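# Align the odd knob in each row of the box

## Task

Each row of the knob box (A1 to A4, B1 to B4, and so on) has at least three knobs set to one common mark. Rotate any knob in a row that shows a different mark until it matches the others. Leave every other knob on the mark it shows now. A knob counts only if it stays on its mark on its own after the gripper lets go.

## Robot and tools

Robot: a single SO101 arm with five joints (shoulder_pan, shoulder_lift, elbow_flex, wrist_flex, wrist_roll) and one two-finger gripper. The finger on the gripper's +y side is rigid; only the -y finger swings. Fully open, the moving tip sits about 85 mm back toward the wrist from the fixed tip. When it closes it overshoots the fixed tip by up to about 4 mm. Joint ranges in rad: pan -1.920 to 1.920, lift -1.745 to 1.745, elbow -1.690 to 1.580, wrist flex -1.658 to 1.658, wrist roll -2.744 to 2.841.

Frames: results report end_effector_position (metres) and end_effector_quat_wxyz in the scene frame. Its origin is on the table surface under the arm base, +z is up, and +y is on the left when facing along +x. The reported point is the centre of the fixed finger's pad, roughly 5 mm in from its tip. Commands use the gripper's own axes: the fingers extend along +z and open and close along y. With only five joints, the fingers always lie in the vertical plane through the base axis and the gripper. To tilt inside that plane by angle a, use the rotation vector a*(cos w, sin w, 0), where w is the wrist_roll angle. Positive a swings the fingers outward and then upward. Fingers can point straight down no higher than about 0.09 m above the base at about 0.16 m out, and only about 0.04 m high at 0.25 m out. Near the base (within about 0.15 m, fingers down), a wrist_roll outside about -1.9 to 0.0 rad can bring the bracket or open finger against the arm.

execute_actions(actions): a list of actions run one after another. Each action is a table of 0 to 15 rows, and each row lasts one control step of 1/30 s, so an action lasts 0.5 s. If a table has fewer than 15 rows, its final row repeats for the remaining steps. A row is 7 numbers, each in [-1, 1]: dx, dy, dz, rx, ry, rz, opening. The first six are an offset, not a pose: the target relative to the gripper's measured pose when that action began, in gripper axes. Every row in a table counts from that same start point, not from the row before. For the first action in a call, the start is the last pose reported in the scene. Scale: 1.0 equals 0.6 m for dx, dy, dz and 180 degrees for rx, ry, rz, which together form one rotation vector. opening is absolute: +1 is fully open (0.106 m), -1 is closed, and 0 is about 0.074 m. Values in between follow joint travel rather than metres. Going from open to closed takes at least about 0.5 s. An empty list just returns the state and images.

move(target, speed, blocking): drives the gripper in a straight line toward one target. target is a single 7-number row laid out as above, an offset from the pose in the scene's latest result that shows one. speed is in m/s, from 0.002 to 0.5, default 0.25; turning is capped at twice that value in rad/s. The path lasts 0.5 to 10 s and is cut short at 10 s. The opening is applied as the move starts. The move does not avoid obstacles, and contact is harder at higher speed or with a target set deeper past the contact. With blocking=false you get a result after 0.5 s while the arm keeps going. Until a result shows that move ended, execute_actions and move are refused, so use wait(0) or stop. The result includes a "move:" line giving how it ended: done, off_target, moving, held or fault, plus the distance from target. limits=paced means the pose sent was clipped. limits=held means a check blocked some steps, after which the arm may go much faster than speed. A tilted gripper on a straight path often ends held or off_target.

wait(seconds): seconds from 0 to 10; the arm holds its last command and a running move carries on. stop(): brakes a running move; the arm needs distance to stop, and the fingers keep moving. zoom_image(camera, region): camera is cam_high (896x504) or cam_wrist (504x504, fisheye); region is [x0, y0, x1, y1] in pixels from the top-left, at most 504 by 504. read_manual(section): only "licences", no motion. finished_scene(scene): ends the current scene by its number; it cannot be undone.

Control behaviour: at each step the commanded pose is clipped to within 70 mm and 16 degrees of the measured pose. After an action the arm continues only to the last clipped pose, so send the remainder in the next action. Gravity is roughly cancelled, but friction leaves a few mm of error, about 1 cm far out. Reported hand position can be off, more so at long reach.

Result lines: the state line gives the pose, Joint positions and grip_measured (measured opening on the command scale). "Hand target" is the pose the controller is heading to. Step readings list end_effector_position at some steps, and HELD marks held-back steps. "pose unreachable" means the clearance check changed or blocked a command; a mount block counts as part of the arm. MOTOR HOT appears from 55 °C. At 70 °C an OVER-TEMPERATURE FAULT stops the arm, and FAULT lines mark stops.

Gripping: to hold, command an opening clearly below grip_measured; a lower value squeezes harder, up to about 19 to 25 N per pad. Commanding more than about 0.08 below grip_measured for about 2 s total can make the force fade. Command above grip_measured to release. Pushing hard against something rigid for about 2 s total can weaken a motor without any message; to recover, back off a few cm in a single action.

For knobs: grasp the knob, turn it with rz (wrist roll), then open and lift clear so it stays on its mark. Avoid knocking or dropping anything off the table, slamming, hard impacts and heavy pressing.

Each tool is called after ">>>" as name(argument=value, ...) on one line, values as JSON.

## Session

I'll start by looking at the scene.

>>> execute_actions(actions=[])

Scene clock: 0.00 s.
end_effector_position=(+0.0998, +0.2097, +0.2044) grip_measured=+1.00 end_effector_quat_wxyz=(-0.564, +0.776, +0.028, +0.281)
Joint positions: [-1.118 -1.109  1.283  0.03   0.548  0.106]
Hand target: +0.100, +0.210, +0.204; -0.564, +0.776, +0.028, +0.281

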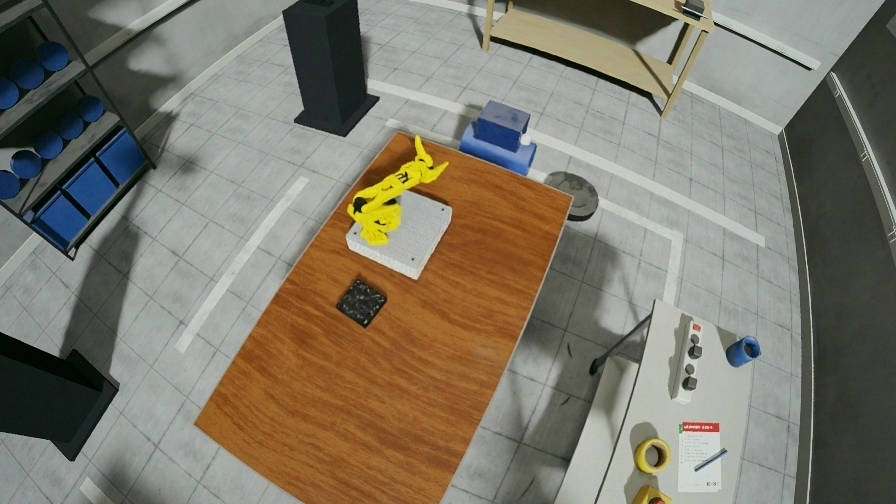

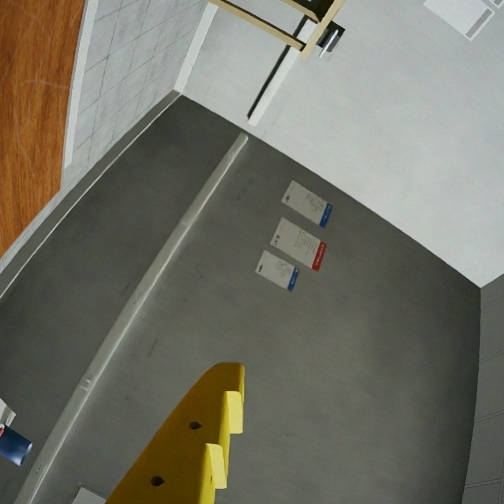

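>>> zoom_image(camera="cam_high", region=[300, 120, 500, 340])

>>> zoom_image(camera="cam_high", region=[325, 270, 400, 335])

Region (300, 120, 500, 340) of cam_high's 896x504 image, scaled by 2.291, with more detail than that image has; it fills the left 458 columns of this view, and the rest is white.

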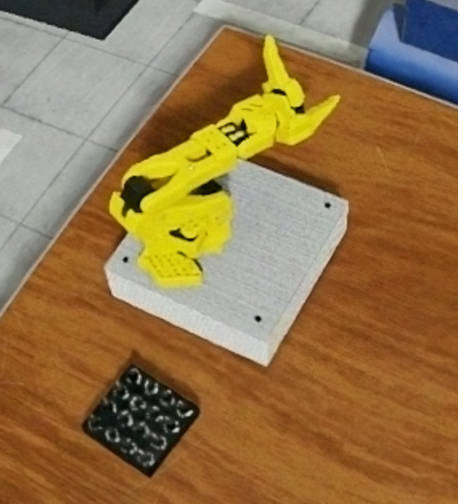

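Region (325, 270, 400, 335) of cam_high's 896x504 image, scaled by 6.720, with more detail than that image has; it fills the top 437 rows of this view, and the rest is white.

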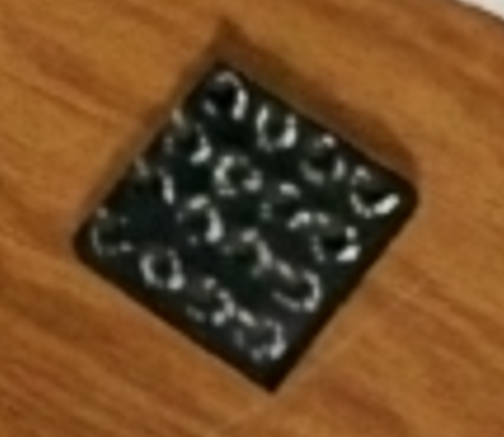

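>>> execute_actions(actions=[[[0.002,0.002,-0.001,-0.002,0.002,0.003,1],[0.006,0.006,-0.003,-0.004,0.006,0.007,1],[0.012,0.011,-0.005,-0.008,0.012,0.015,1],[0.021,0.019,-0.009,-0.014,0.021,0.025,1],[0.030,0.028,-0.014,-0.020,0.031,0.037,1],[0.041,0.038,-0.018,-0.028,0.042,0.051,1],[0.052,0.048,-0.023,-0.035,0.053,0.064,1],[0.064,0.059,-0.029,-0.043,0.066,0.079,1],[0.077,0.070,-0.034,-0.051,0.078,0.094,1],[0.089,0.082,-0.040,-0.059,0.091,0.109,1],[0.101,0.093,-0.045,-0.067,0.103,0.124,1],[0.113,0.104,-0.050,-0.076,0.115,0.139,1],[0.124,0.114,-0.055,-0.083,0.127,0.152,1],[0.135,0.124,-0.060,-0.090,0.138,0.166,1],[0.146,0.134,-0.065,-0.098,0.149,0.179,1]],
[[0.038,0.017,-0.012,-0.009,0.037,0.044,1],[0.048,0.022,-0.015,-0.012,0.046,0.055,1],[0.057,0.026,-0.018,-0.014,0.056,0.066,1],[0.067,0.030,-0.021,-0.016,0.065,0.077,1],[0.076,0.035,-0.024,-0.018,0.074,0.088,1],[0.086,0.039,-0.027,-0.021,0.083,0.099,1],[0.095,0.044,-0.030,-0.023,0.093,0.110,1],[0.105,0.048,-0.033,-0.025,0.102,0.122,1],[0.114,0.052,-0.036,-0.028,0.111,0.133,1],[0.124,0.057,-0.039,-0.030,0.120,0.144,1],[0.133,0.061,-0.042,-0.032,0.130,0.155,1],[0.143,0.065,-0.045,-0.035,0.139,0.166,1],[0.152,0.070,-0.048,-0.037,0.148,0.177,1],[0.162,0.074,-0.051,-0.039,0.157,0.188,1],[0.171,0.078,-0.054,-0.042,0.167,0.199,1]],
[[0.040,0.004,-0.010,0.003,0.036,0.048,1],[0.050,0.005,-0.012,0.004,0.045,0.060,1],[0.059,0.006,-0.014,0.005,0.054,0.073,1],[0.069,0.007,-0.017,0.006,0.063,0.085,1],[0.079,0.008,-0.019,0.006,0.072,0.097,1],[0.089,0.010,-0.022,0.007,0.081,0.109,1],[0.099,0.011,-0.024,0.008,0.090,0.121,1],[0.109,0.012,-0.026,0.009,0.099,0.133,1],[0.119,0.013,-0.029,0.009,0.108,0.145,1],[0.129,0.014,-0.031,0.010,0.117,0.157,1],[0.139,0.015,-0.034,0.011,0.126,0.169,1],[0.149,0.016,-0.036,0.012,0.135,0.181,1],[0.159,0.017,-0.038,0.013,0.144,0.193,1],[0.169,0.018,-0.041,0.013,0.153,0.206,1],[0.178,0.019,-0.043,0.014,0.162,0.218,1]],
[[0.037,-0.008,-0.007,0.014,0.031,0.052,1],[0.046,-0.011,-0.009,0.017,0.039,0.065,1],[0.056,-0.013,-0.011,0.020,0.047,0.078,1],[0.065,-0.015,-0.013,0.024,0.054,0.092,1],[0.074,-0.017,-0.014,0.027,0.062,0.105,1],[0.084,-0.019,-0.016,0.031,0.070,0.118,1],[0.093,-0.021,-0.018,0.034,0.078,0.131,1],[0.102,-0.023,-0.020,0.037,0.085,0.144,1],[0.112,-0.025,-0.022,0.041,0.093,0.157,1],[0.121,-0.027,-0.023,0.044,0.101,0.170,1],[0.130,-0.029,-0.025,0.048,0.109,0.183,1],[0.139,-0.032,-0.027,0.051,0.116,0.196,1],[0.149,-0.034,-0.029,0.054,0.124,0.209,1],[0.158,-0.036,-0.030,0.058,0.132,0.222,1],[0.167,-0.038,-0.032,0.061,0.140,0.235,1]],
[[0.031,-0.019,-0.005,0.021,0.023,0.056,1],[0.039,-0.024,-0.006,0.026,0.029,0.070,1],[0.047,-0.029,-0.007,0.031,0.035,0.084,1],[0.054,-0.034,-0.009,0.036,0.041,0.098,1],[0.062,-0.039,-0.010,0.042,0.046,0.112,1],[0.070,-0.043,-0.011,0.047,0.052,0.126,1],[0.078,-0.048,-0.012,0.052,0.058,0.140,1],[0.085,-0.053,-0.014,0.057,0.064,0.154,1],[0.093,-0.058,-0.015,0.062,0.069,0.168,1],[0.101,-0.063,-0.016,0.068,0.075,0.182,1],[0.109,-0.068,-0.017,0.073,0.081,0.196,1],[0.117,-0.072,-0.019,0.078,0.087,0.210,1],[0.124,-0.077,-0.020,0.083,0.093,0.224,1],[0.132,-0.082,-0.021,0.088,0.098,0.238,1],[0.140,-0.087,-0.022,0.093,0.104,0.252,1]],
[[0.022,-0.027,-0.003,0.024,0.014,0.059,1],[0.028,-0.034,-0.004,0.030,0.018,0.074,1],[0.033,-0.041,-0.004,0.036,0.021,0.089,1],[0.039,-0.048,-0.005,0.042,0.025,0.104,1],[0.044,-0.055,-0.006,0.048,0.028,0.118,1],[0.050,-0.062,-0.006,0.054,0.032,0.133,1],[0.055,-0.068,-0.007,0.060,0.035,0.148,1],[0.061,-0.075,-0.008,0.066,0.039,0.162,1],[0.065,-0.081,-0.008,0.071,0.042,0.175,1],[0.070,-0.087,-0.009,0.076,0.045,0.188,1],[0.074,-0.092,-0.009,0.081,0.048,0.199,1],[0.078,-0.096,-0.010,0.085,0.050,0.207,1],[0.080,-0.099,-0.010,0.087,0.051,0.214,1],[0.082,-0.102,-0.010,0.090,0.053,0.220,1],[0.083,-0.103,-0.011,0.091,0.053,0.222,1]]])

Scene clock: 123.00 s.
end_effector_position=(+0.0190, -0.1446, +0.0974) grip_measured=+1.00 end_effector_quat_wxyz=(+0.230, +0.696, +0.654, -0.186)
Joint positions: [ 1.52  -1.509  1.498  0.984 -1.663  0.106]
Hand target: +0.012, -0.143, +0.092; +0.216, +0.722, +0.633, -0.179
Off the commanded pose: 0.012 m, 3 deg.
Step readings (end_effector_position; steps 1 to 15: 1st action; 16 to 30: 2nd action; 31 to 45: 3rd action; 46 to 60: 4th action; 61 to 75: 5th action; 76 to 90: 6th action):
0: (+0.0998, +0.2097, +0.2044)
1: (+0.0998, +0.2097, +0.2044)
2: (+0.0998, +0.2097, +0.2044)
4: (+0.1027, +0.2077, +0.2051)
8: (+0.1198, +0.1935, +0.2005)
15: (+0.1652, +0.1466, +0.1878)
16: (+0.1709, +0.1389, +0.1862)
17: (+0.1749, +0.1333, +0.1854)
19: (+0.1792, +0.1241, +0.1839)
23: (+0.1880, +0.1022, +0.1802)
30: (+0.2004, +0.0588, +0.1697)
31: (+0.2018, +0.0527, +0.1684)
32: (+0.2023, +0.0472, +0.1664)
34: (+0.2020, +0.0366, +0.1635)
38: (+0.2006, +0.0135, +0.1602)
45: (+0.1932, -0.0287, +0.1503)
46: (+0.1917, -0.0343, +0.1483)
47: (+0.1897, -0.0389, +0.1460)
49: (+0.1843, -0.0475, +0.1421)
53: (+0.1736, -0.0663, +0.1396)
60: (+0.1506, -0.0984, +0.1307)
61: (+0.1469, -0.1024, +0.1285)
62: (+0.1428, -0.1050, +0.1254)
64: (+0.1347, -0.1095, +0.1220)
68: (+0.1178, -0.1207, +0.1197)
75: (+0.0855, -0.1385, +0.1126)
76: (+0.0807, -0.1402, +0.1104)
77: (+0.0765, -0.1410, +0.1083)
79: (+0.0674, -0.1408, +0.1049)
83: (+0.0481, -0.1424, +0.1020)
90: end_effector_position above
camera_calibration (this result's frames):
cam_wrist: T_world_to_cam=[[-0.995369, 0.0188861, -0.0942593, 0.0322255], [0.0200797, 0.99973, -0.0117306, 0.167683], [0.0940122, -0.0135689, -0.995479, 0.160937], [0, 0, 0, 1]] pos_world=[0.0135792, -0.166062, 0.165214]

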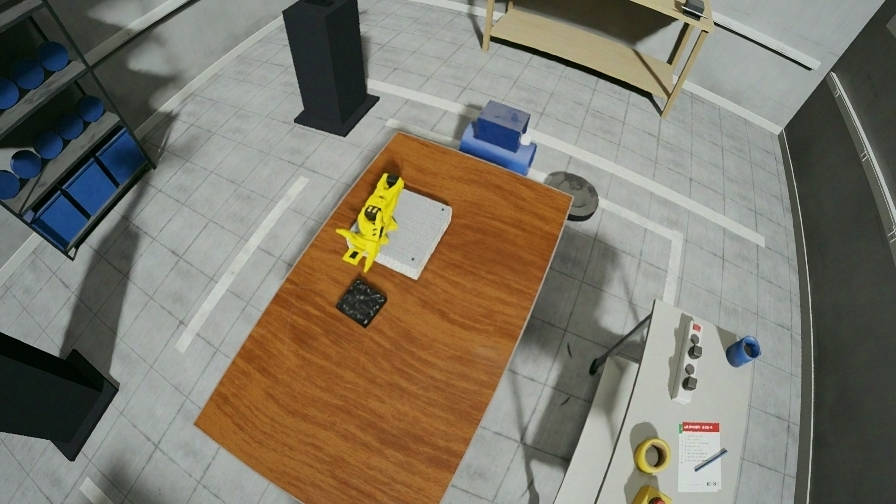

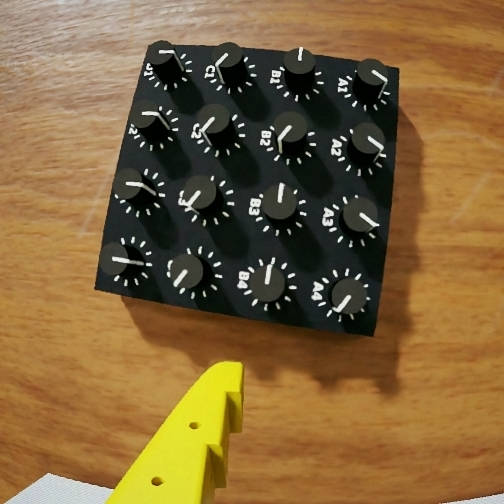

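>>> execute_actions(actions=[])

>>> zoom_image(camera="cam_wrist", region=[230, 20, 430, 200])

>>> zoom_image(camera="cam_wrist", region=[210, 160, 420, 350])

>>> zoom_image(camera="cam_wrist", region=[70, 20, 270, 200])

>>> zoom_image(camera="cam_wrist", region=[60, 150, 260, 330])

Scene clock: 136.53 s.
end_effector_position=(+0.0136, -0.1438, +0.0953) grip_measured=+1.00 end_effector_quat_wxyz=(+0.221, +0.715, +0.638, -0.183)
Joint positions: [ 1.557 -1.486  1.498  0.979 -1.677  0.106]
Hand target: +0.012, -0.143, +0.092; +0.216, +0.722, +0.632, -0.179
Off the commanded pose: 0.006 m, 1 deg.
camera_calibration (this result's frames):
cam_wrist: T_world_to_cam=[[-0.992598, 0.068746, -0.10012, 0.0343098], [0.0683631, 0.997634, 0.00725434, 0.164201], [0.100382, 0.000356115, -0.994949, 0.16118], [0, 0, 0, 1]] pos_world=[0.00665103, -0.166229, 0.162609]

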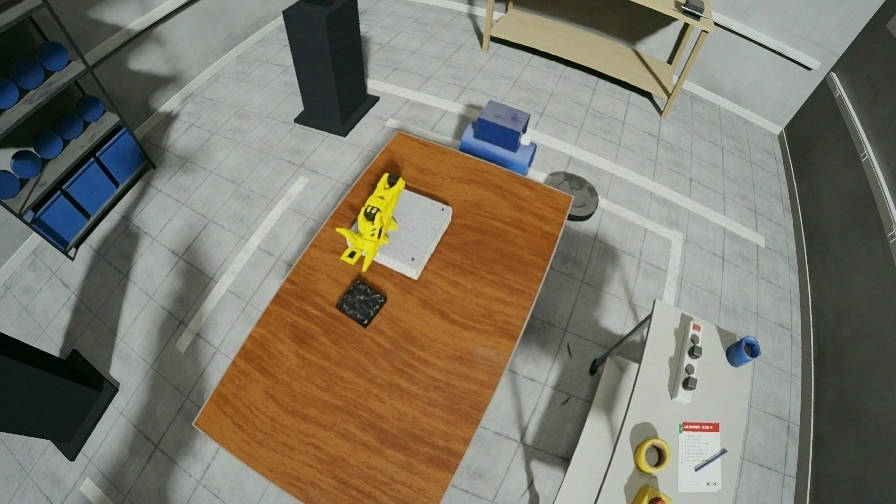

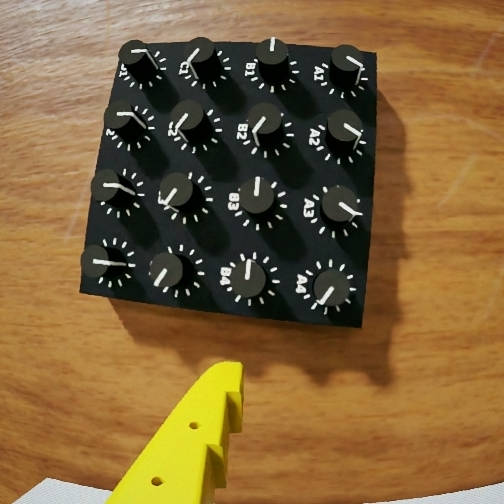

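Region (230, 20, 430, 200) of cam_wrist's 504x504 image, scaled by 2.520, with more detail than that image has; it fills the top 454 rows of this view, and the rest is white.

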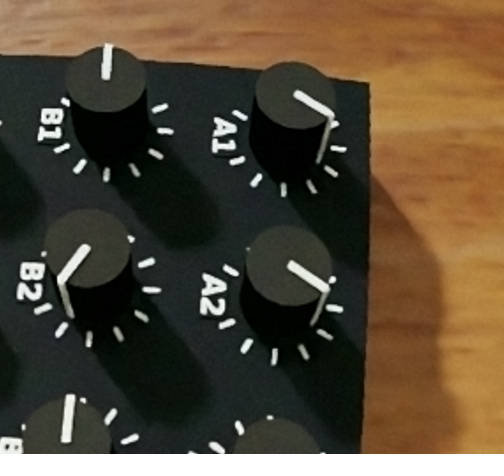

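Region (210, 160, 420, 350) of cam_wrist's 504x504 image, scaled by 2.400, with more detail than that image has; it fills the top 456 rows of this view, and the rest is white.

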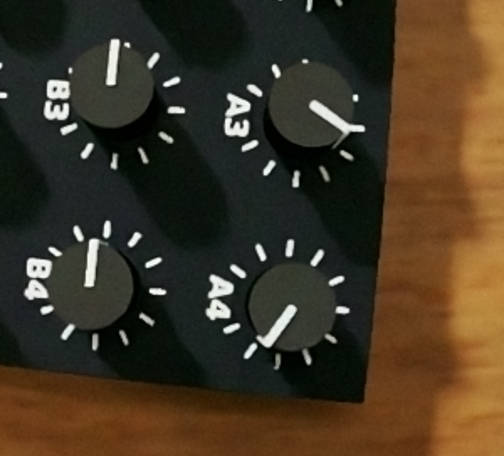

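Region (70, 20, 270, 200) of cam_wrist's 504x504 image, scaled by 2.520, with more detail than that image has; it fills the top 454 rows of this view, and the rest is white.

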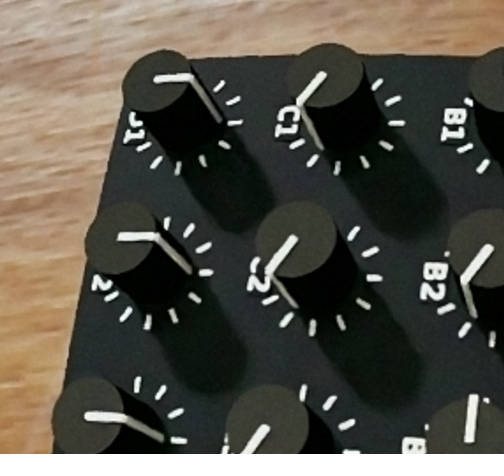

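Region (60, 150, 260, 330) of cam_wrist's 504x504 image, scaled by 2.520, with more detail than that image has; it fills the top 454 rows of this view, and the rest is white.

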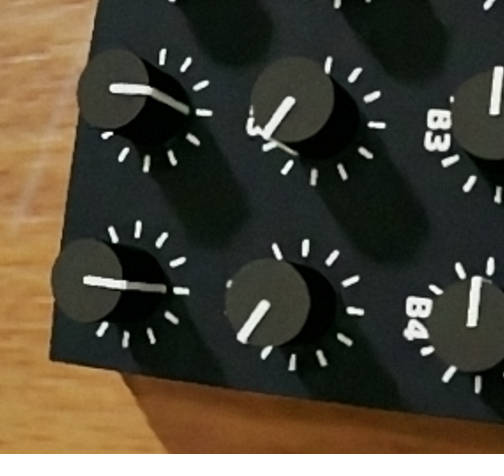

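>>> zoom_image(camera="cam_wrist", region=[250, 230, 450, 420])

>>> zoom_image(camera="cam_high", region=[325, 230, 425, 335])

Region (250, 230, 450, 420) of cam_wrist's 504x504 image, scaled by 2.520, with more detail than that image has; it fills the top 479 rows of this view, and the rest is white.

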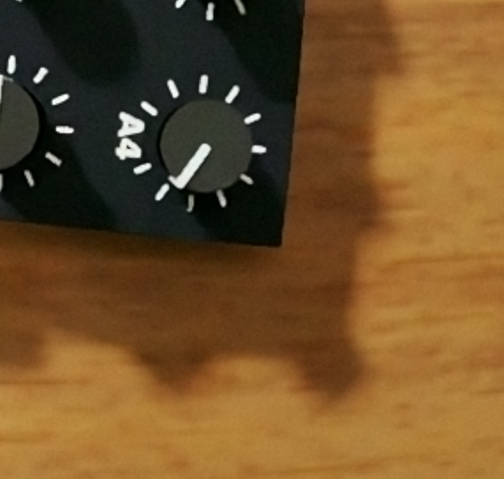

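Region (325, 230, 425, 335) of cam_high's 896x504 image, scaled by 4.800, with more detail than that image has; it fills the left 480 columns of this view, and the rest is white.

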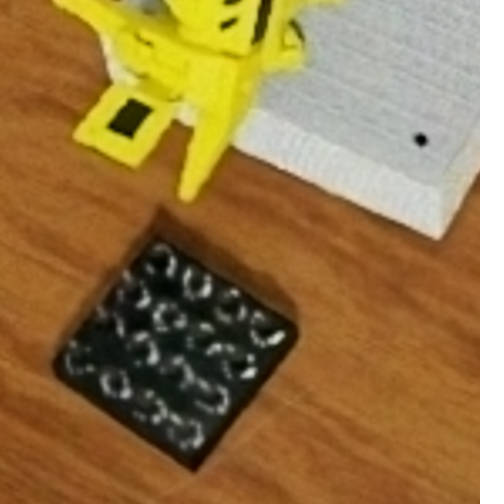

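>>> move(target=[0.0127,-0.0297,0.0733,0.1029,0.1605,0.2594,-0.76], speed=0.4)

Scene clock: 258.27 s.
end_effector_position=(-0.0002, -0.1612, +0.0574) grip_measured=-0.75 end_effector_quat_wxyz=(+0.008, +0.950, +0.313, -0.004)
Joint positions: [ 1.629 -0.095  0.814  0.837 -2.425  0.021]
Hand target: -0.002, -0.160, +0.056; +0.000, +0.953, +0.304, -0.001
Off the commanded pose: 0.005 m, 1 deg.
move: done
camera_calibration (this result's frames):
cam_wrist: T_world_to_cam=[[-0.599188, 0.799673, -0.0386853, 0.1324], [0.659795, 0.520593, 0.541898, 0.0752847], [0.453481, 0.299175, -0.839553, 0.164248], [0, 0, 0, 1]] pos_world=[-0.0448235, -0.194208, 0.102221]

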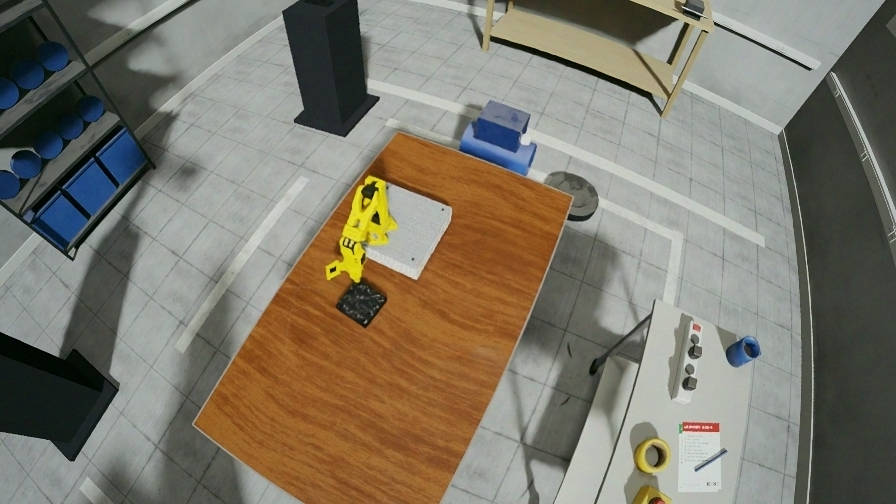

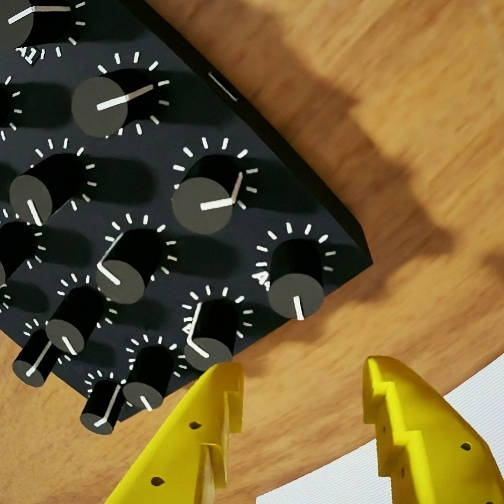

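>>> zoom_image(camera="cam_wrist", region=[170, 210, 430, 440])

Region (170, 210, 430, 440) of cam_wrist's 504x504 image, scaled by 1.938, with more detail than that image has; it fills the top 446 rows of this view, and the rest is white.

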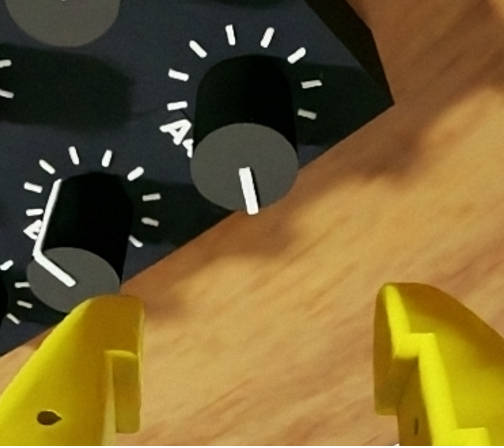

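>>> move(target=[-0.0027,-0.0033,0.0433,0,0,0,-0.76], speed=0.05)

Scene clock: 306.70 s.
end_effector_position=(-0.0012, -0.1661, +0.0354) grip_measured=-0.75 end_effector_quat_wxyz=(+0.019, +0.950, +0.313, -0.008)
Joint positions: [ 1.634  0.071  0.834  0.628 -2.421  0.021]
Hand target: -0.003, -0.162, +0.032; +0.009, +0.950, +0.313, -0.005
Off the commanded pose: 0.007 m, 1 deg.
move: done
camera_calibration (this result's frames):
cam_wrist: T_world_to_cam=[[-0.599274, 0.798547, -0.056518, 0.135369], [0.66025, 0.532942, 0.52919, 0.0929354], [0.452704, 0.279814, -0.846619, 0.144661], [0, 0, 0, 1]] pos_world=[-0.0457262, -0.198106, 0.080943]

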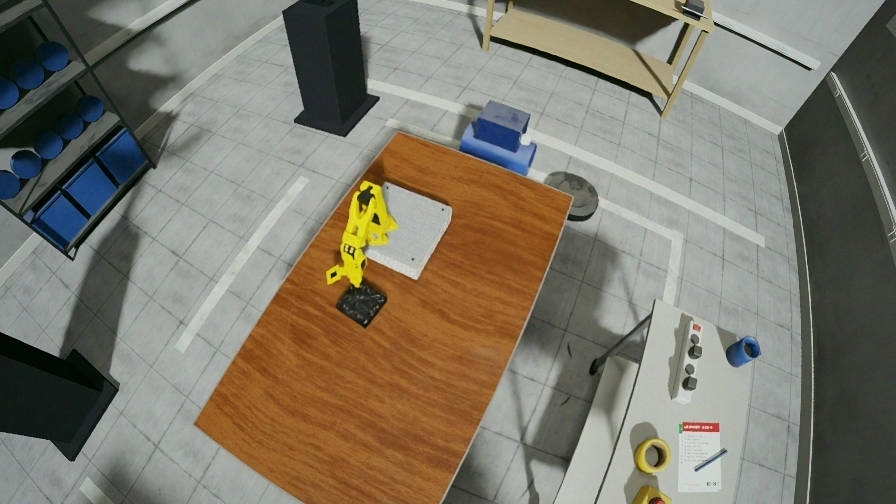

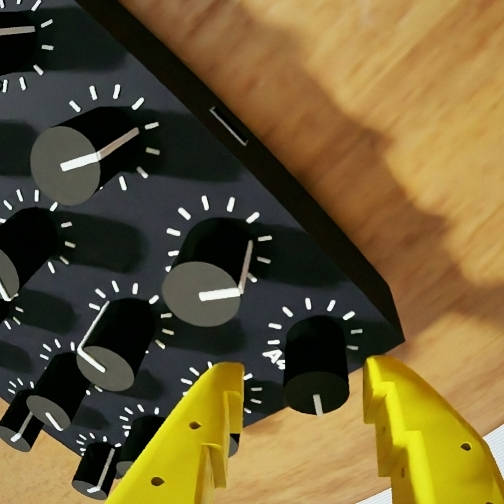

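>>> execute_actions(actions=[[[0.0006,-0.0017,0.0008,0.0014,0.0011,0,-0.76],[0.0011,-0.0034,0.0016,0.0028,0.0022,0,-0.76],[0.0017,-0.0051,0.0024,0.0042,0.0033,0,-0.76],[0.0022,-0.0068,0.0032,0.0056,0.0044,0,-0.77],[0.0028,-0.0085,0.004,0.007,0.0055,0,-0.78],[0.0034,-0.0102,0.0048,0.0084,0.0067,0,-0.79],[0.0039,-0.0119,0.0056,0.0098,0.0078,0,-0.8],[0.0045,-0.0136,0.0064,0.0112,0.0089,0,-0.8],[0.005,-0.0153,0.0072,0.0126,0.01,0,-0.8],[0.0056,-0.017,0.008,0.014,0.0111,0,-0.8]]])

>>> execute_actions(actions=[])

Scene clock: 339.37 s.
end_effector_position=(-0.0032, -0.1624, +0.0336) grip_measured=-0.79 end_effector_quat_wxyz=(+0.008, +0.950, +0.313, -0.004)
Joint positions: [ 1.648  0.083  0.834  0.639 -2.407  0.018]
Hand target: -0.004, -0.156, +0.030; -0.008, +0.950, +0.313, +0.002
Off the commanded pose: 0.007 m, 2 deg.
Step readings (end_effector_position):
0: (-0.0012, -0.1661, +0.0354)
1: (-0.0012, -0.1661, +0.0354)
2: (-0.0012, -0.1661, +0.0354)
4: (-0.0012, -0.1661, +0.0354)
8: (-0.0016, -0.1651, +0.0351)
15: end_effector_position above
camera_calibration (this result's frames):
cam_wrist: T_world_to_cam=[[-0.599196, 0.799675, -0.0385083, 0.130681], [0.659948, 0.520585, 0.54172, 0.0908085], [0.453247, 0.299183, -0.839677, 0.145971], [0, 0, 0, 1]] pos_world=[-0.0477859, -0.195448, 0.0784079]

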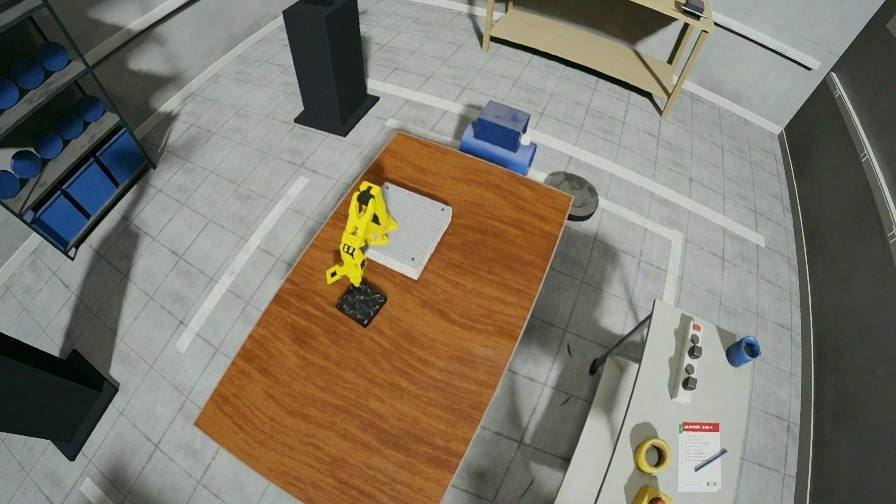

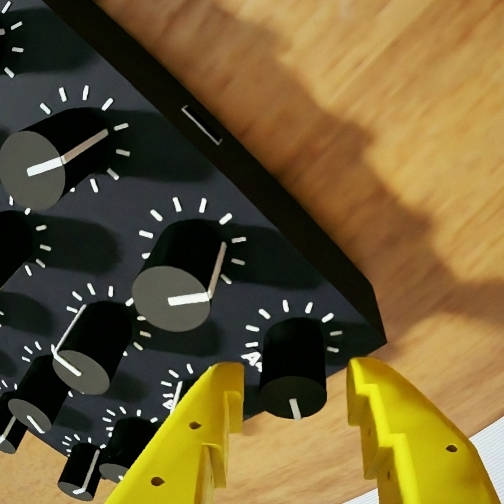

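Scene clock: 339.37 s.
end_effector_position=(-0.0032, -0.1624, +0.0336) grip_measured=-0.79 end_effector_quat_wxyz=(+0.008, +0.950, +0.313, -0.004)
Joint positions: [ 1.648  0.083  0.834  0.639 -2.407  0.018]
Hand target: -0.004, -0.156, +0.030; -0.008, +0.950, +0.313, +0.002
Off the commanded pose: 0.007 m, 2 deg.
camera_calibration (this result's frames):
cam_wrist: T_world_to_cam=[[-0.599196, 0.799675, -0.0385083, 0.130681], [0.659948, 0.520585, 0.54172, 0.0908085], [0.453247, 0.299183, -0.839677, 0.145971], [0, 0, 0, 1]] pos_world=[-0.0477859, -0.195448, 0.0784079]

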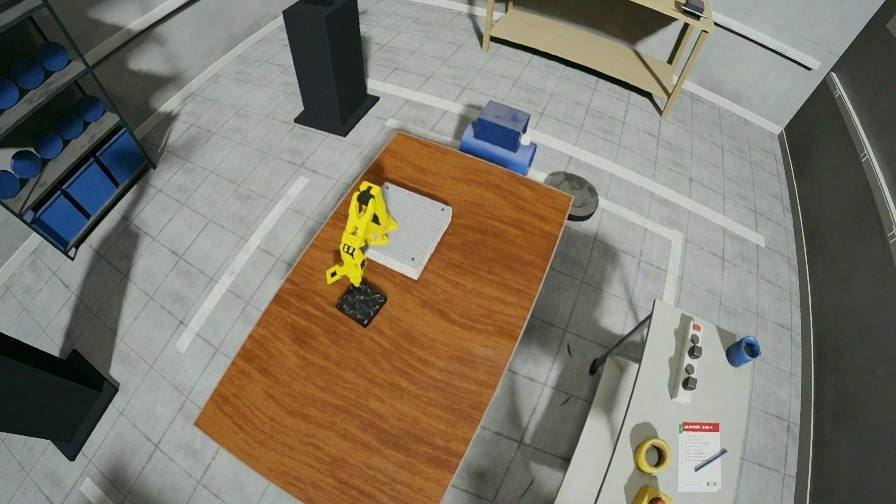

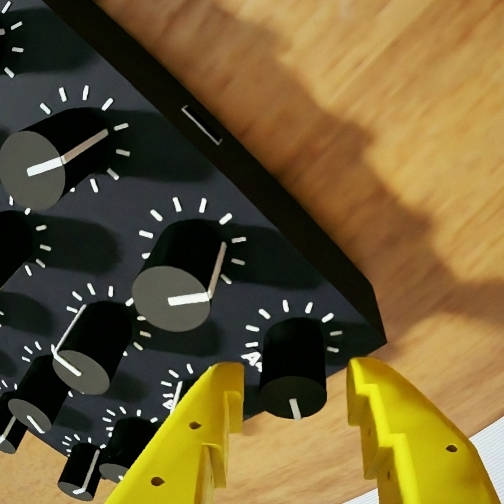

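>>> execute_actions(actions=[])

>>> zoom_image(camera="cam_wrist", region=[180, 280, 420, 504])

Scene clock: 346.23 s.
end_effector_position=(-0.0032, -0.1624, +0.0336) grip_measured=-0.79 end_effector_quat_wxyz=(+0.008, +0.950, +0.313, -0.004)
Joint positions: [ 1.648  0.083  0.834  0.639 -2.407  0.018]
Hand target: -0.004, -0.156, +0.030; -0.008, +0.950, +0.313, +0.002
Off the commanded pose: 0.007 m, 2 deg.
camera_calibration (this result's frames):
cam_wrist: T_world_to_cam=[[-0.599196, 0.799675, -0.0385083, 0.130681], [0.659948, 0.520585, 0.54172, 0.0908085], [0.453247, 0.299183, -0.839677, 0.145971], [0, 0, 0, 1]] pos_world=[-0.0477859, -0.195448, 0.0784079]

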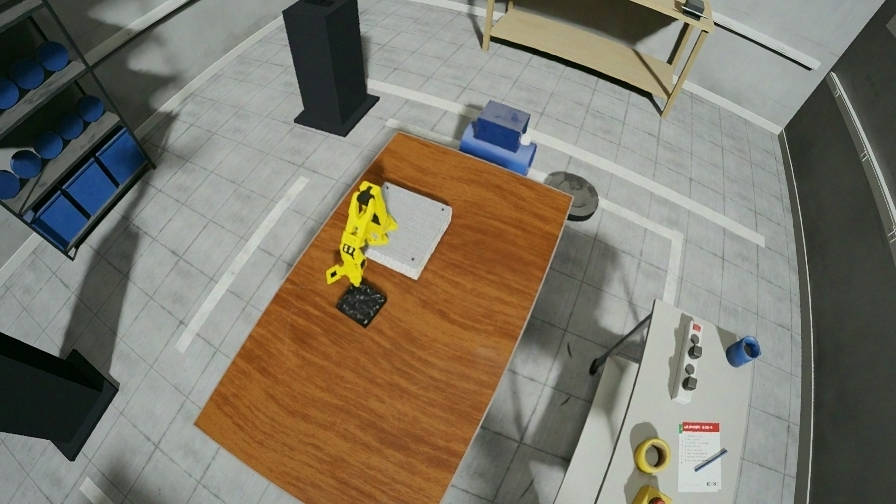

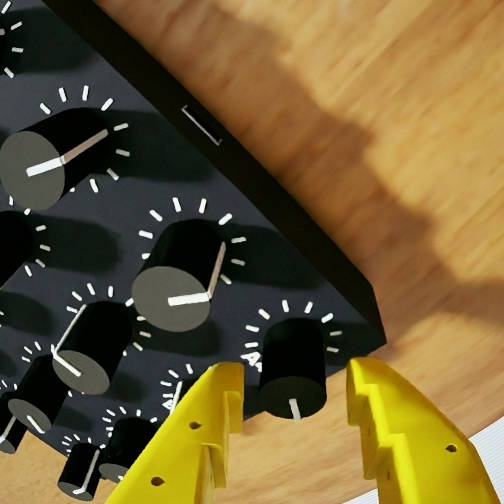

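Region (180, 280, 420, 504) of cam_wrist's 504x504 image, scaled by 2.100, with more detail than that image has; it fills the top 470 rows of this view, and the rest is white.

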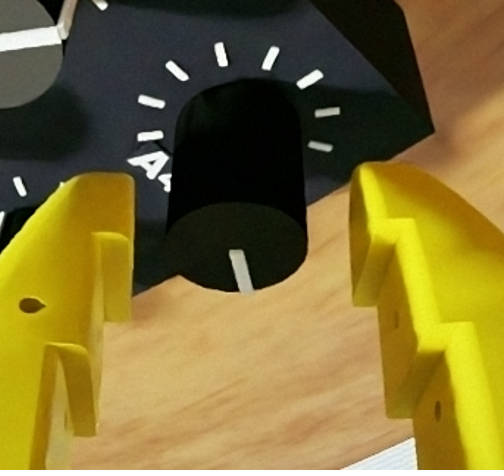

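>>> execute_actions(actions=[[[0.0046,-0.0105,0.0059,0.0081,0.0067,0,-0.8],[0.0048,-0.0111,0.0063,0.0081,0.0067,0,-0.805],[0.005,-0.0118,0.0067,0.0081,0.0067,0,-0.81],[0.0053,-0.0124,0.0071,0.0081,0.0067,0,-0.815],[0.0055,-0.0131,0.0076,0.0081,0.0067,0,-0.82],[0.0057,-0.0137,0.008,0.0081,0.0067,0,-0.825],[0.0059,-0.0144,0.0084,0.0081,0.0067,0,-0.83],[0.0061,-0.015,0.0088,0.0081,0.0067,0,-0.83]]])

>>> zoom_image(camera="cam_wrist", region=[180, 280, 420, 504])

Scene clock: 384.23 s.
end_effector_position=(-0.0037, -0.1594, +0.0317) grip_measured=-0.82 end_effector_quat_wxyz=(+0.006, +0.949, +0.315, -0.004)
Joint positions: [ 1.652  0.083  0.855  0.622 -2.398  0.015]
Hand target: -0.005, -0.153, +0.028; -0.007, +0.950, +0.313, +0.002
Off the commanded pose: 0.007 m, 2 deg.
Step readings (end_effector_position):
0: (-0.0032, -0.1624, +0.0336)
1: (-0.0032, -0.1624, +0.0336)
2: (-0.0032, -0.1624, +0.0336)
4: (-0.0034, -0.1608, +0.0330)
8: (-0.0038, -0.1594, +0.0321)
15: end_effector_position above
camera_calibration (this result's frames):
cam_wrist: T_world_to_cam=[[-0.602857, 0.797086, -0.03489, 0.127319], [0.657499, 0.521104, 0.544193, 0.0905857], [0.45195, 0.305131, -0.838234, 0.144627], [0, 0, 0, 1]] pos_world=[-0.0481693, -0.192819, 0.0763773]

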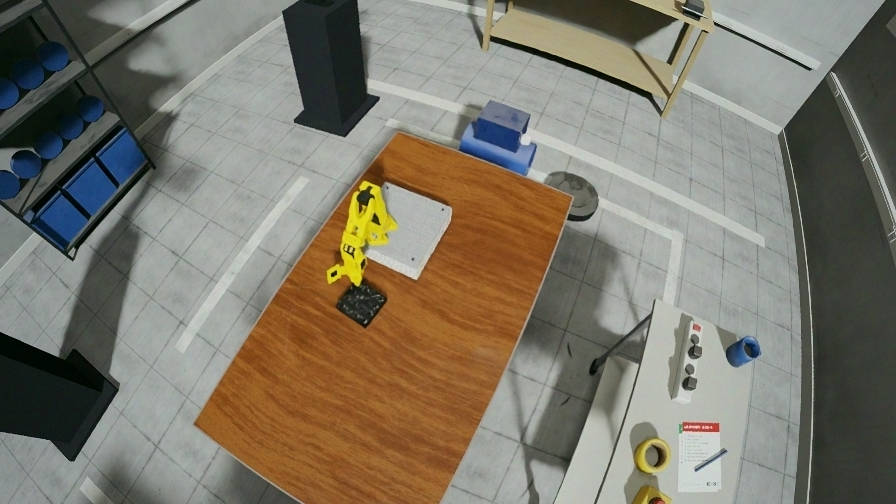

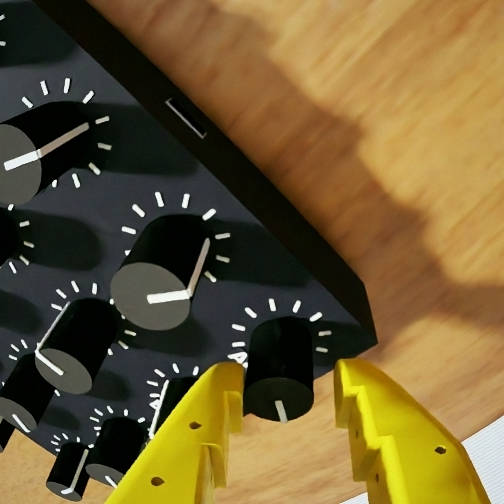

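Region (180, 280, 420, 504) of cam_wrist's 504x504 image, scaled by 2.100, with more detail than that image has; it fills the top 470 rows of this view, and the rest is white.

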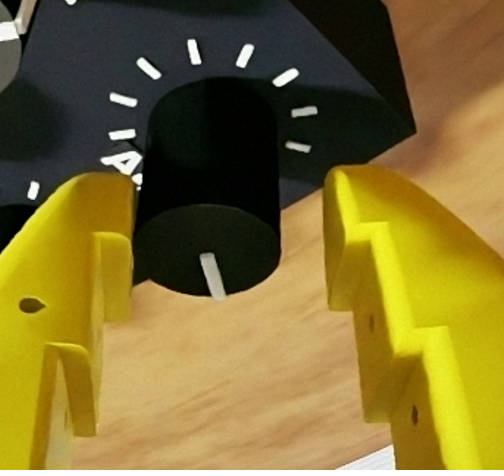

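>>> execute_actions(actions=[[[0,0,0,0,0,0,-0.84],[0,0,0,0,0,0,-0.85],[0,0,0,0,0,0,-0.86],[0,0,0,0,0,0,-0.87],[0,0,0,0,0,0,-0.88],[0,0,0,0,0,0,-0.89],[0,0,0,0,0,0,-0.9],[0,0,0,0,0,0,-0.91],[0,0,0,0,0,0,-0.92],[0,0,0,0,0,0,-0.925]]])

>>> move(target=[0.01,-0.01,0,0,0,-0.5,-0.925], speed=0.5)

Scene clock: 406.80 s.
end_effector_position=(-0.0037, -0.1594, +0.0317) grip_measured=-0.87 end_effector_quat_wxyz=(+0.006, +0.949, +0.315, -0.004)
Joint positions: [ 1.652  0.083  0.855  0.622 -2.398  0.012]
Hand target: -0.004, -0.159, +0.032; +0.006, +0.949, +0.315, -0.004
Off the commanded pose: 0.000 m, 0 deg.
Step readings (end_effector_position):
0: (-0.0037, -0.1594, +0.0317)
1: (-0.0037, -0.1594, +0.0317)
2: (-0.0037, -0.1594, +0.0317)
4: (-0.0037, -0.1594, +0.0317)
8: (-0.0037, -0.1594, +0.0317)
15: end_effector_position above
camera_calibration (this result's frames):
cam_wrist: T_world_to_cam=[[-0.602857, 0.797086, -0.03489, 0.127319], [0.657499, 0.521104, 0.544193, 0.0905857], [0.45195, 0.305131, -0.838234, 0.144627], [0, 0, 0, 1]] pos_world=[-0.0481693, -0.192819, 0.0763773]

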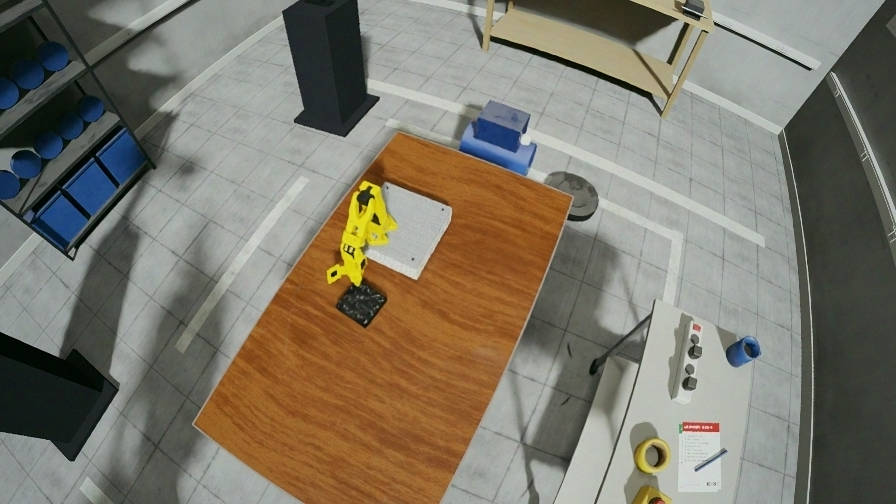

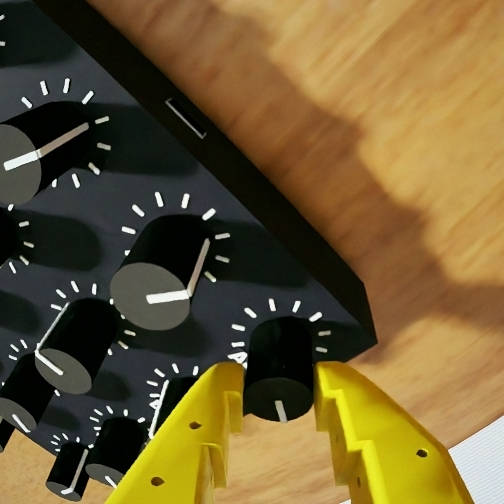

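Scene clock: 408.87 s.
end_effector_position=(-0.0028, -0.1524, +0.0329) grip_measured=-0.88 end_effector_quat_wxyz=(+0.005, +0.455, +0.891, -0.014)
Joint positions: [ 1.654  0.083  0.84   0.622 -0.839  0.012]
Hand target: -0.002, -0.151, +0.032; +0.002, +0.448, +0.894, -0.008
Off the commanded pose: 0.002 m, 1 deg.
move: done
camera_calibration (this result's frames):
cam_wrist: T_world_to_cam=[[-0.805797, -0.592165, -0.0055341, -0.0909404], [-0.502372, 0.678602, 0.535837, 0.106744], [-0.313548, 0.434556, -0.844304, 0.160793], [0, 0, 0, 1]] pos_world=[0.030762, -0.196162, 0.0780581]

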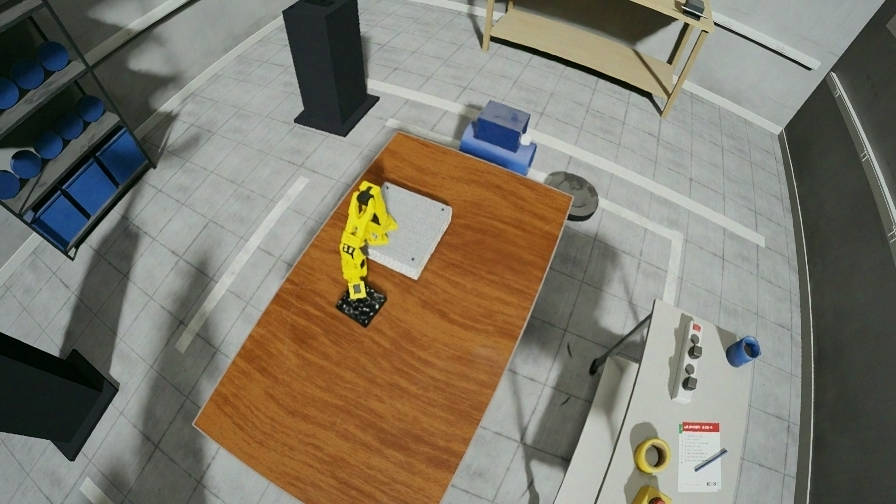

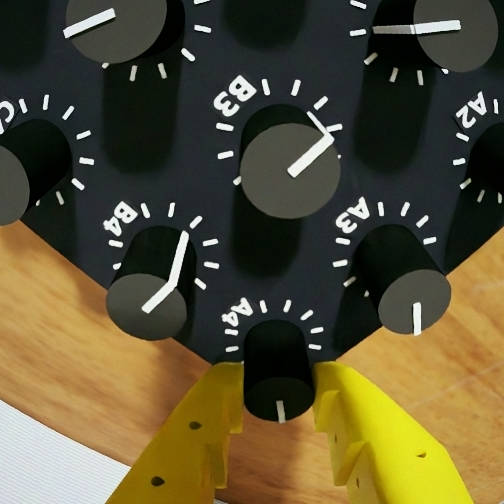

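>>> zoom_image(camera="cam_wrist", region=[200, 280, 460, 460])

Region (200, 280, 460, 460) of cam_wrist's 504x504 image, scaled by 1.938, with more detail than that image has; it fills the top 349 rows of this view, and the rest is white.

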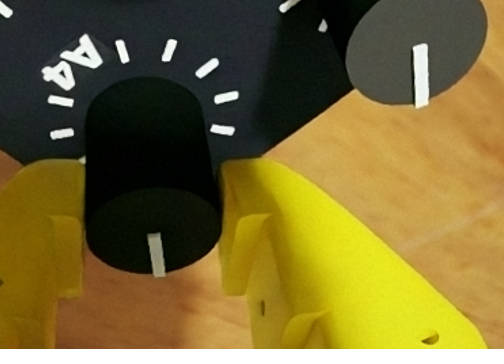

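>>> execute_actions(actions=[[[0.0002,0,0,0,0,-0.008,-0.93],[0.0005,0,0,0,0,-0.016,-0.93],[0.0007,0,0,0,0,-0.024,-0.93],[0.001,0,0,0,0,-0.032,-0.93],[0.0012,0,0,0,0,-0.04,-0.93],[0.0015,0,0,0,0,-0.048,-0.93],[0.0017,-0.0001,0,0,0,-0.055,-0.93],[0.0019,-0.0002,0,0,0,-0.061,-0.93]]])

>>> zoom_image(camera="cam_wrist", region=[200, 250, 504, 460])

Scene clock: 443.17 s.
end_effector_position=(-0.0038, -0.1514, +0.0328) grip_measured=-0.88 end_effector_quat_wxyz=(+0.004, +0.374, +0.927, -0.014)
Joint positions: [ 1.654  0.083  0.84   0.622 -0.663  0.012]
Hand target: -0.004, -0.152, +0.033; +0.004, +0.368, +0.930, -0.014
Off the commanded pose: 0.000 m, 1 deg.
Step readings (end_effector_position):
0: (-0.0028, -0.1524, +0.0329)
1: (-0.0028, -0.1524, +0.0329)
2: (-0.0029, -0.1524, +0.0329)
4: (-0.0030, -0.1522, +0.0329)
8: (-0.0035, -0.1517, +0.0328)
15: end_effector_position above
camera_calibration (this result's frames):
cam_wrist: T_world_to_cam=[[-0.689444, -0.724335, -0.00216513, -0.110775], [-0.610859, 0.579822, 0.539127, 0.0901157], [-0.389253, 0.373021, -0.842222, 0.15036], [0, 0, 0, 1]] pos_world=[0.0372032, -0.188577, 0.0778129]

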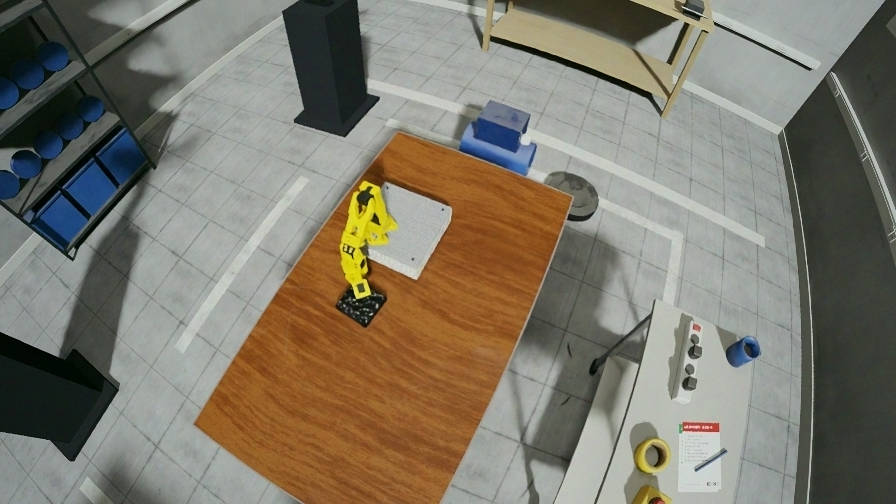

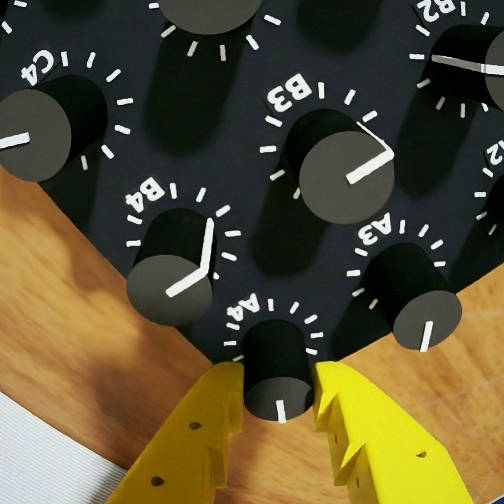

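Region (200, 250, 504, 460) of cam_wrist's 504x504 image, scaled by 1.658, with more detail than that image has; it fills the top 348 rows of this view, and the rest is white.

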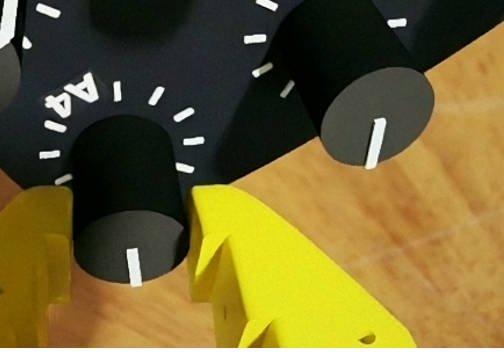

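>>> execute_actions(actions=[[[0,0,0,0,0,0,-0.9],[0,0,0,0,0,0,-0.87],[0,0,0,0,0,0,-0.84],[0,0.001,0,0,0,0,-0.81],[0,0.002,0,0,0,0,-0.79],[0,0.003,0,0,0,0,-0.775],[0,0.004,0,0,0,0,-0.775],[0,0.005,0,0,0,0,-0.775],[0,0.005,-0.002,0,0,0,-0.775],[0,0.005,-0.004,0,0,0,-0.775],[0,0.005,-0.006,0,0,0,-0.775],[0,0.005,-0.008,0,0,0,-0.775],[0,0.005,-0.011,0,0,0,-0.775],[0,0.005,-0.014,0,0,0,-0.775],[0,0.005,-0.017,0,0,0,-0.775]],[[0,0.003,-0.012,0,0,0,-0.775],[0,0.003,-0.015,0,0,0,-0.775],[0,0.003,-0.018,0,0,0,-0.775],[0,0.003,-0.021,0,0,0,-0.775],[0,0.003,-0.024,0,0,0,-0.775],[0,0.003,-0.027,0,0,0,-0.775],[0,0.003,-0.030,0,0,0,-0.775],[0,0.003,-0.032,0,0,0,-0.775],[0,0.003,-0.034,0,0,0,-0.775],[0,0.003,-0.035,0,0,0,-0.775]]])

Scene clock: 538.90 s.
end_effector_position=(-0.0032, -0.1457, +0.0561) grip_measured=-0.78 end_effector_quat_wxyz=(+0.002, +0.374, +0.927, -0.009)
Joint positions: [ 1.652 -0.113  0.846  0.823 -0.664  0.019]
Hand target: -0.002, -0.148, +0.059; +0.004, +0.374, +0.927, -0.015
Off the commanded pose: 0.004 m, 1 deg.
Step readings (end_effector_position; steps 1 to 15: 1st action; 16 to 30: 2nd action):
0: (-0.0038, -0.1514, +0.0328)
1: (-0.0038, -0.1514, +0.0328)
2: (-0.0038, -0.1514, +0.0328)
4: (-0.0038, -0.1514, +0.0328)
8: (-0.0037, -0.1502, +0.0325)
15: (-0.0035, -0.1506, +0.0378)
16: (-0.0035, -0.1502, +0.0393)
17: (-0.0035, -0.1502, +0.0410)
19: (-0.0034, -0.1496, +0.0442)
23: (-0.0033, -0.1475, +0.0506)
30: end_effector_position above
camera_calibration (this result's frames):
cam_wrist: T_world_to_cam=[[-0.689458, -0.724251, -0.010361, -0.10569], [-0.611184, 0.574027, 0.544929, 0.0734767], [-0.388718, 0.382038, -0.838418, 0.16913], [0, 0, 0, 1]] pos_world=[0.0377829, -0.183338, 0.100667]

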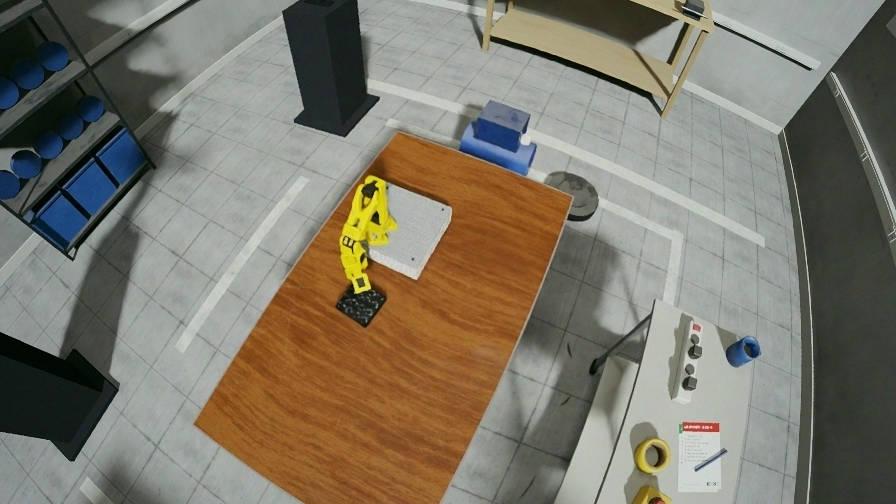

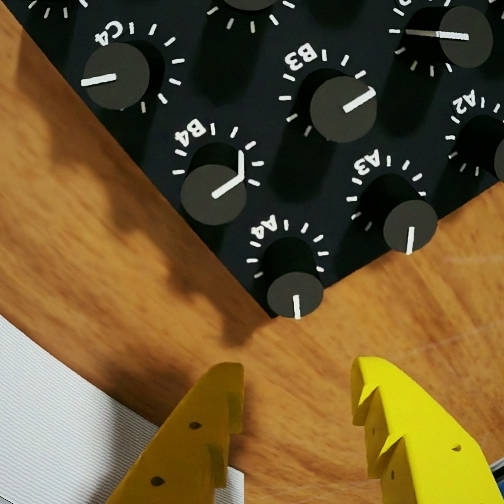

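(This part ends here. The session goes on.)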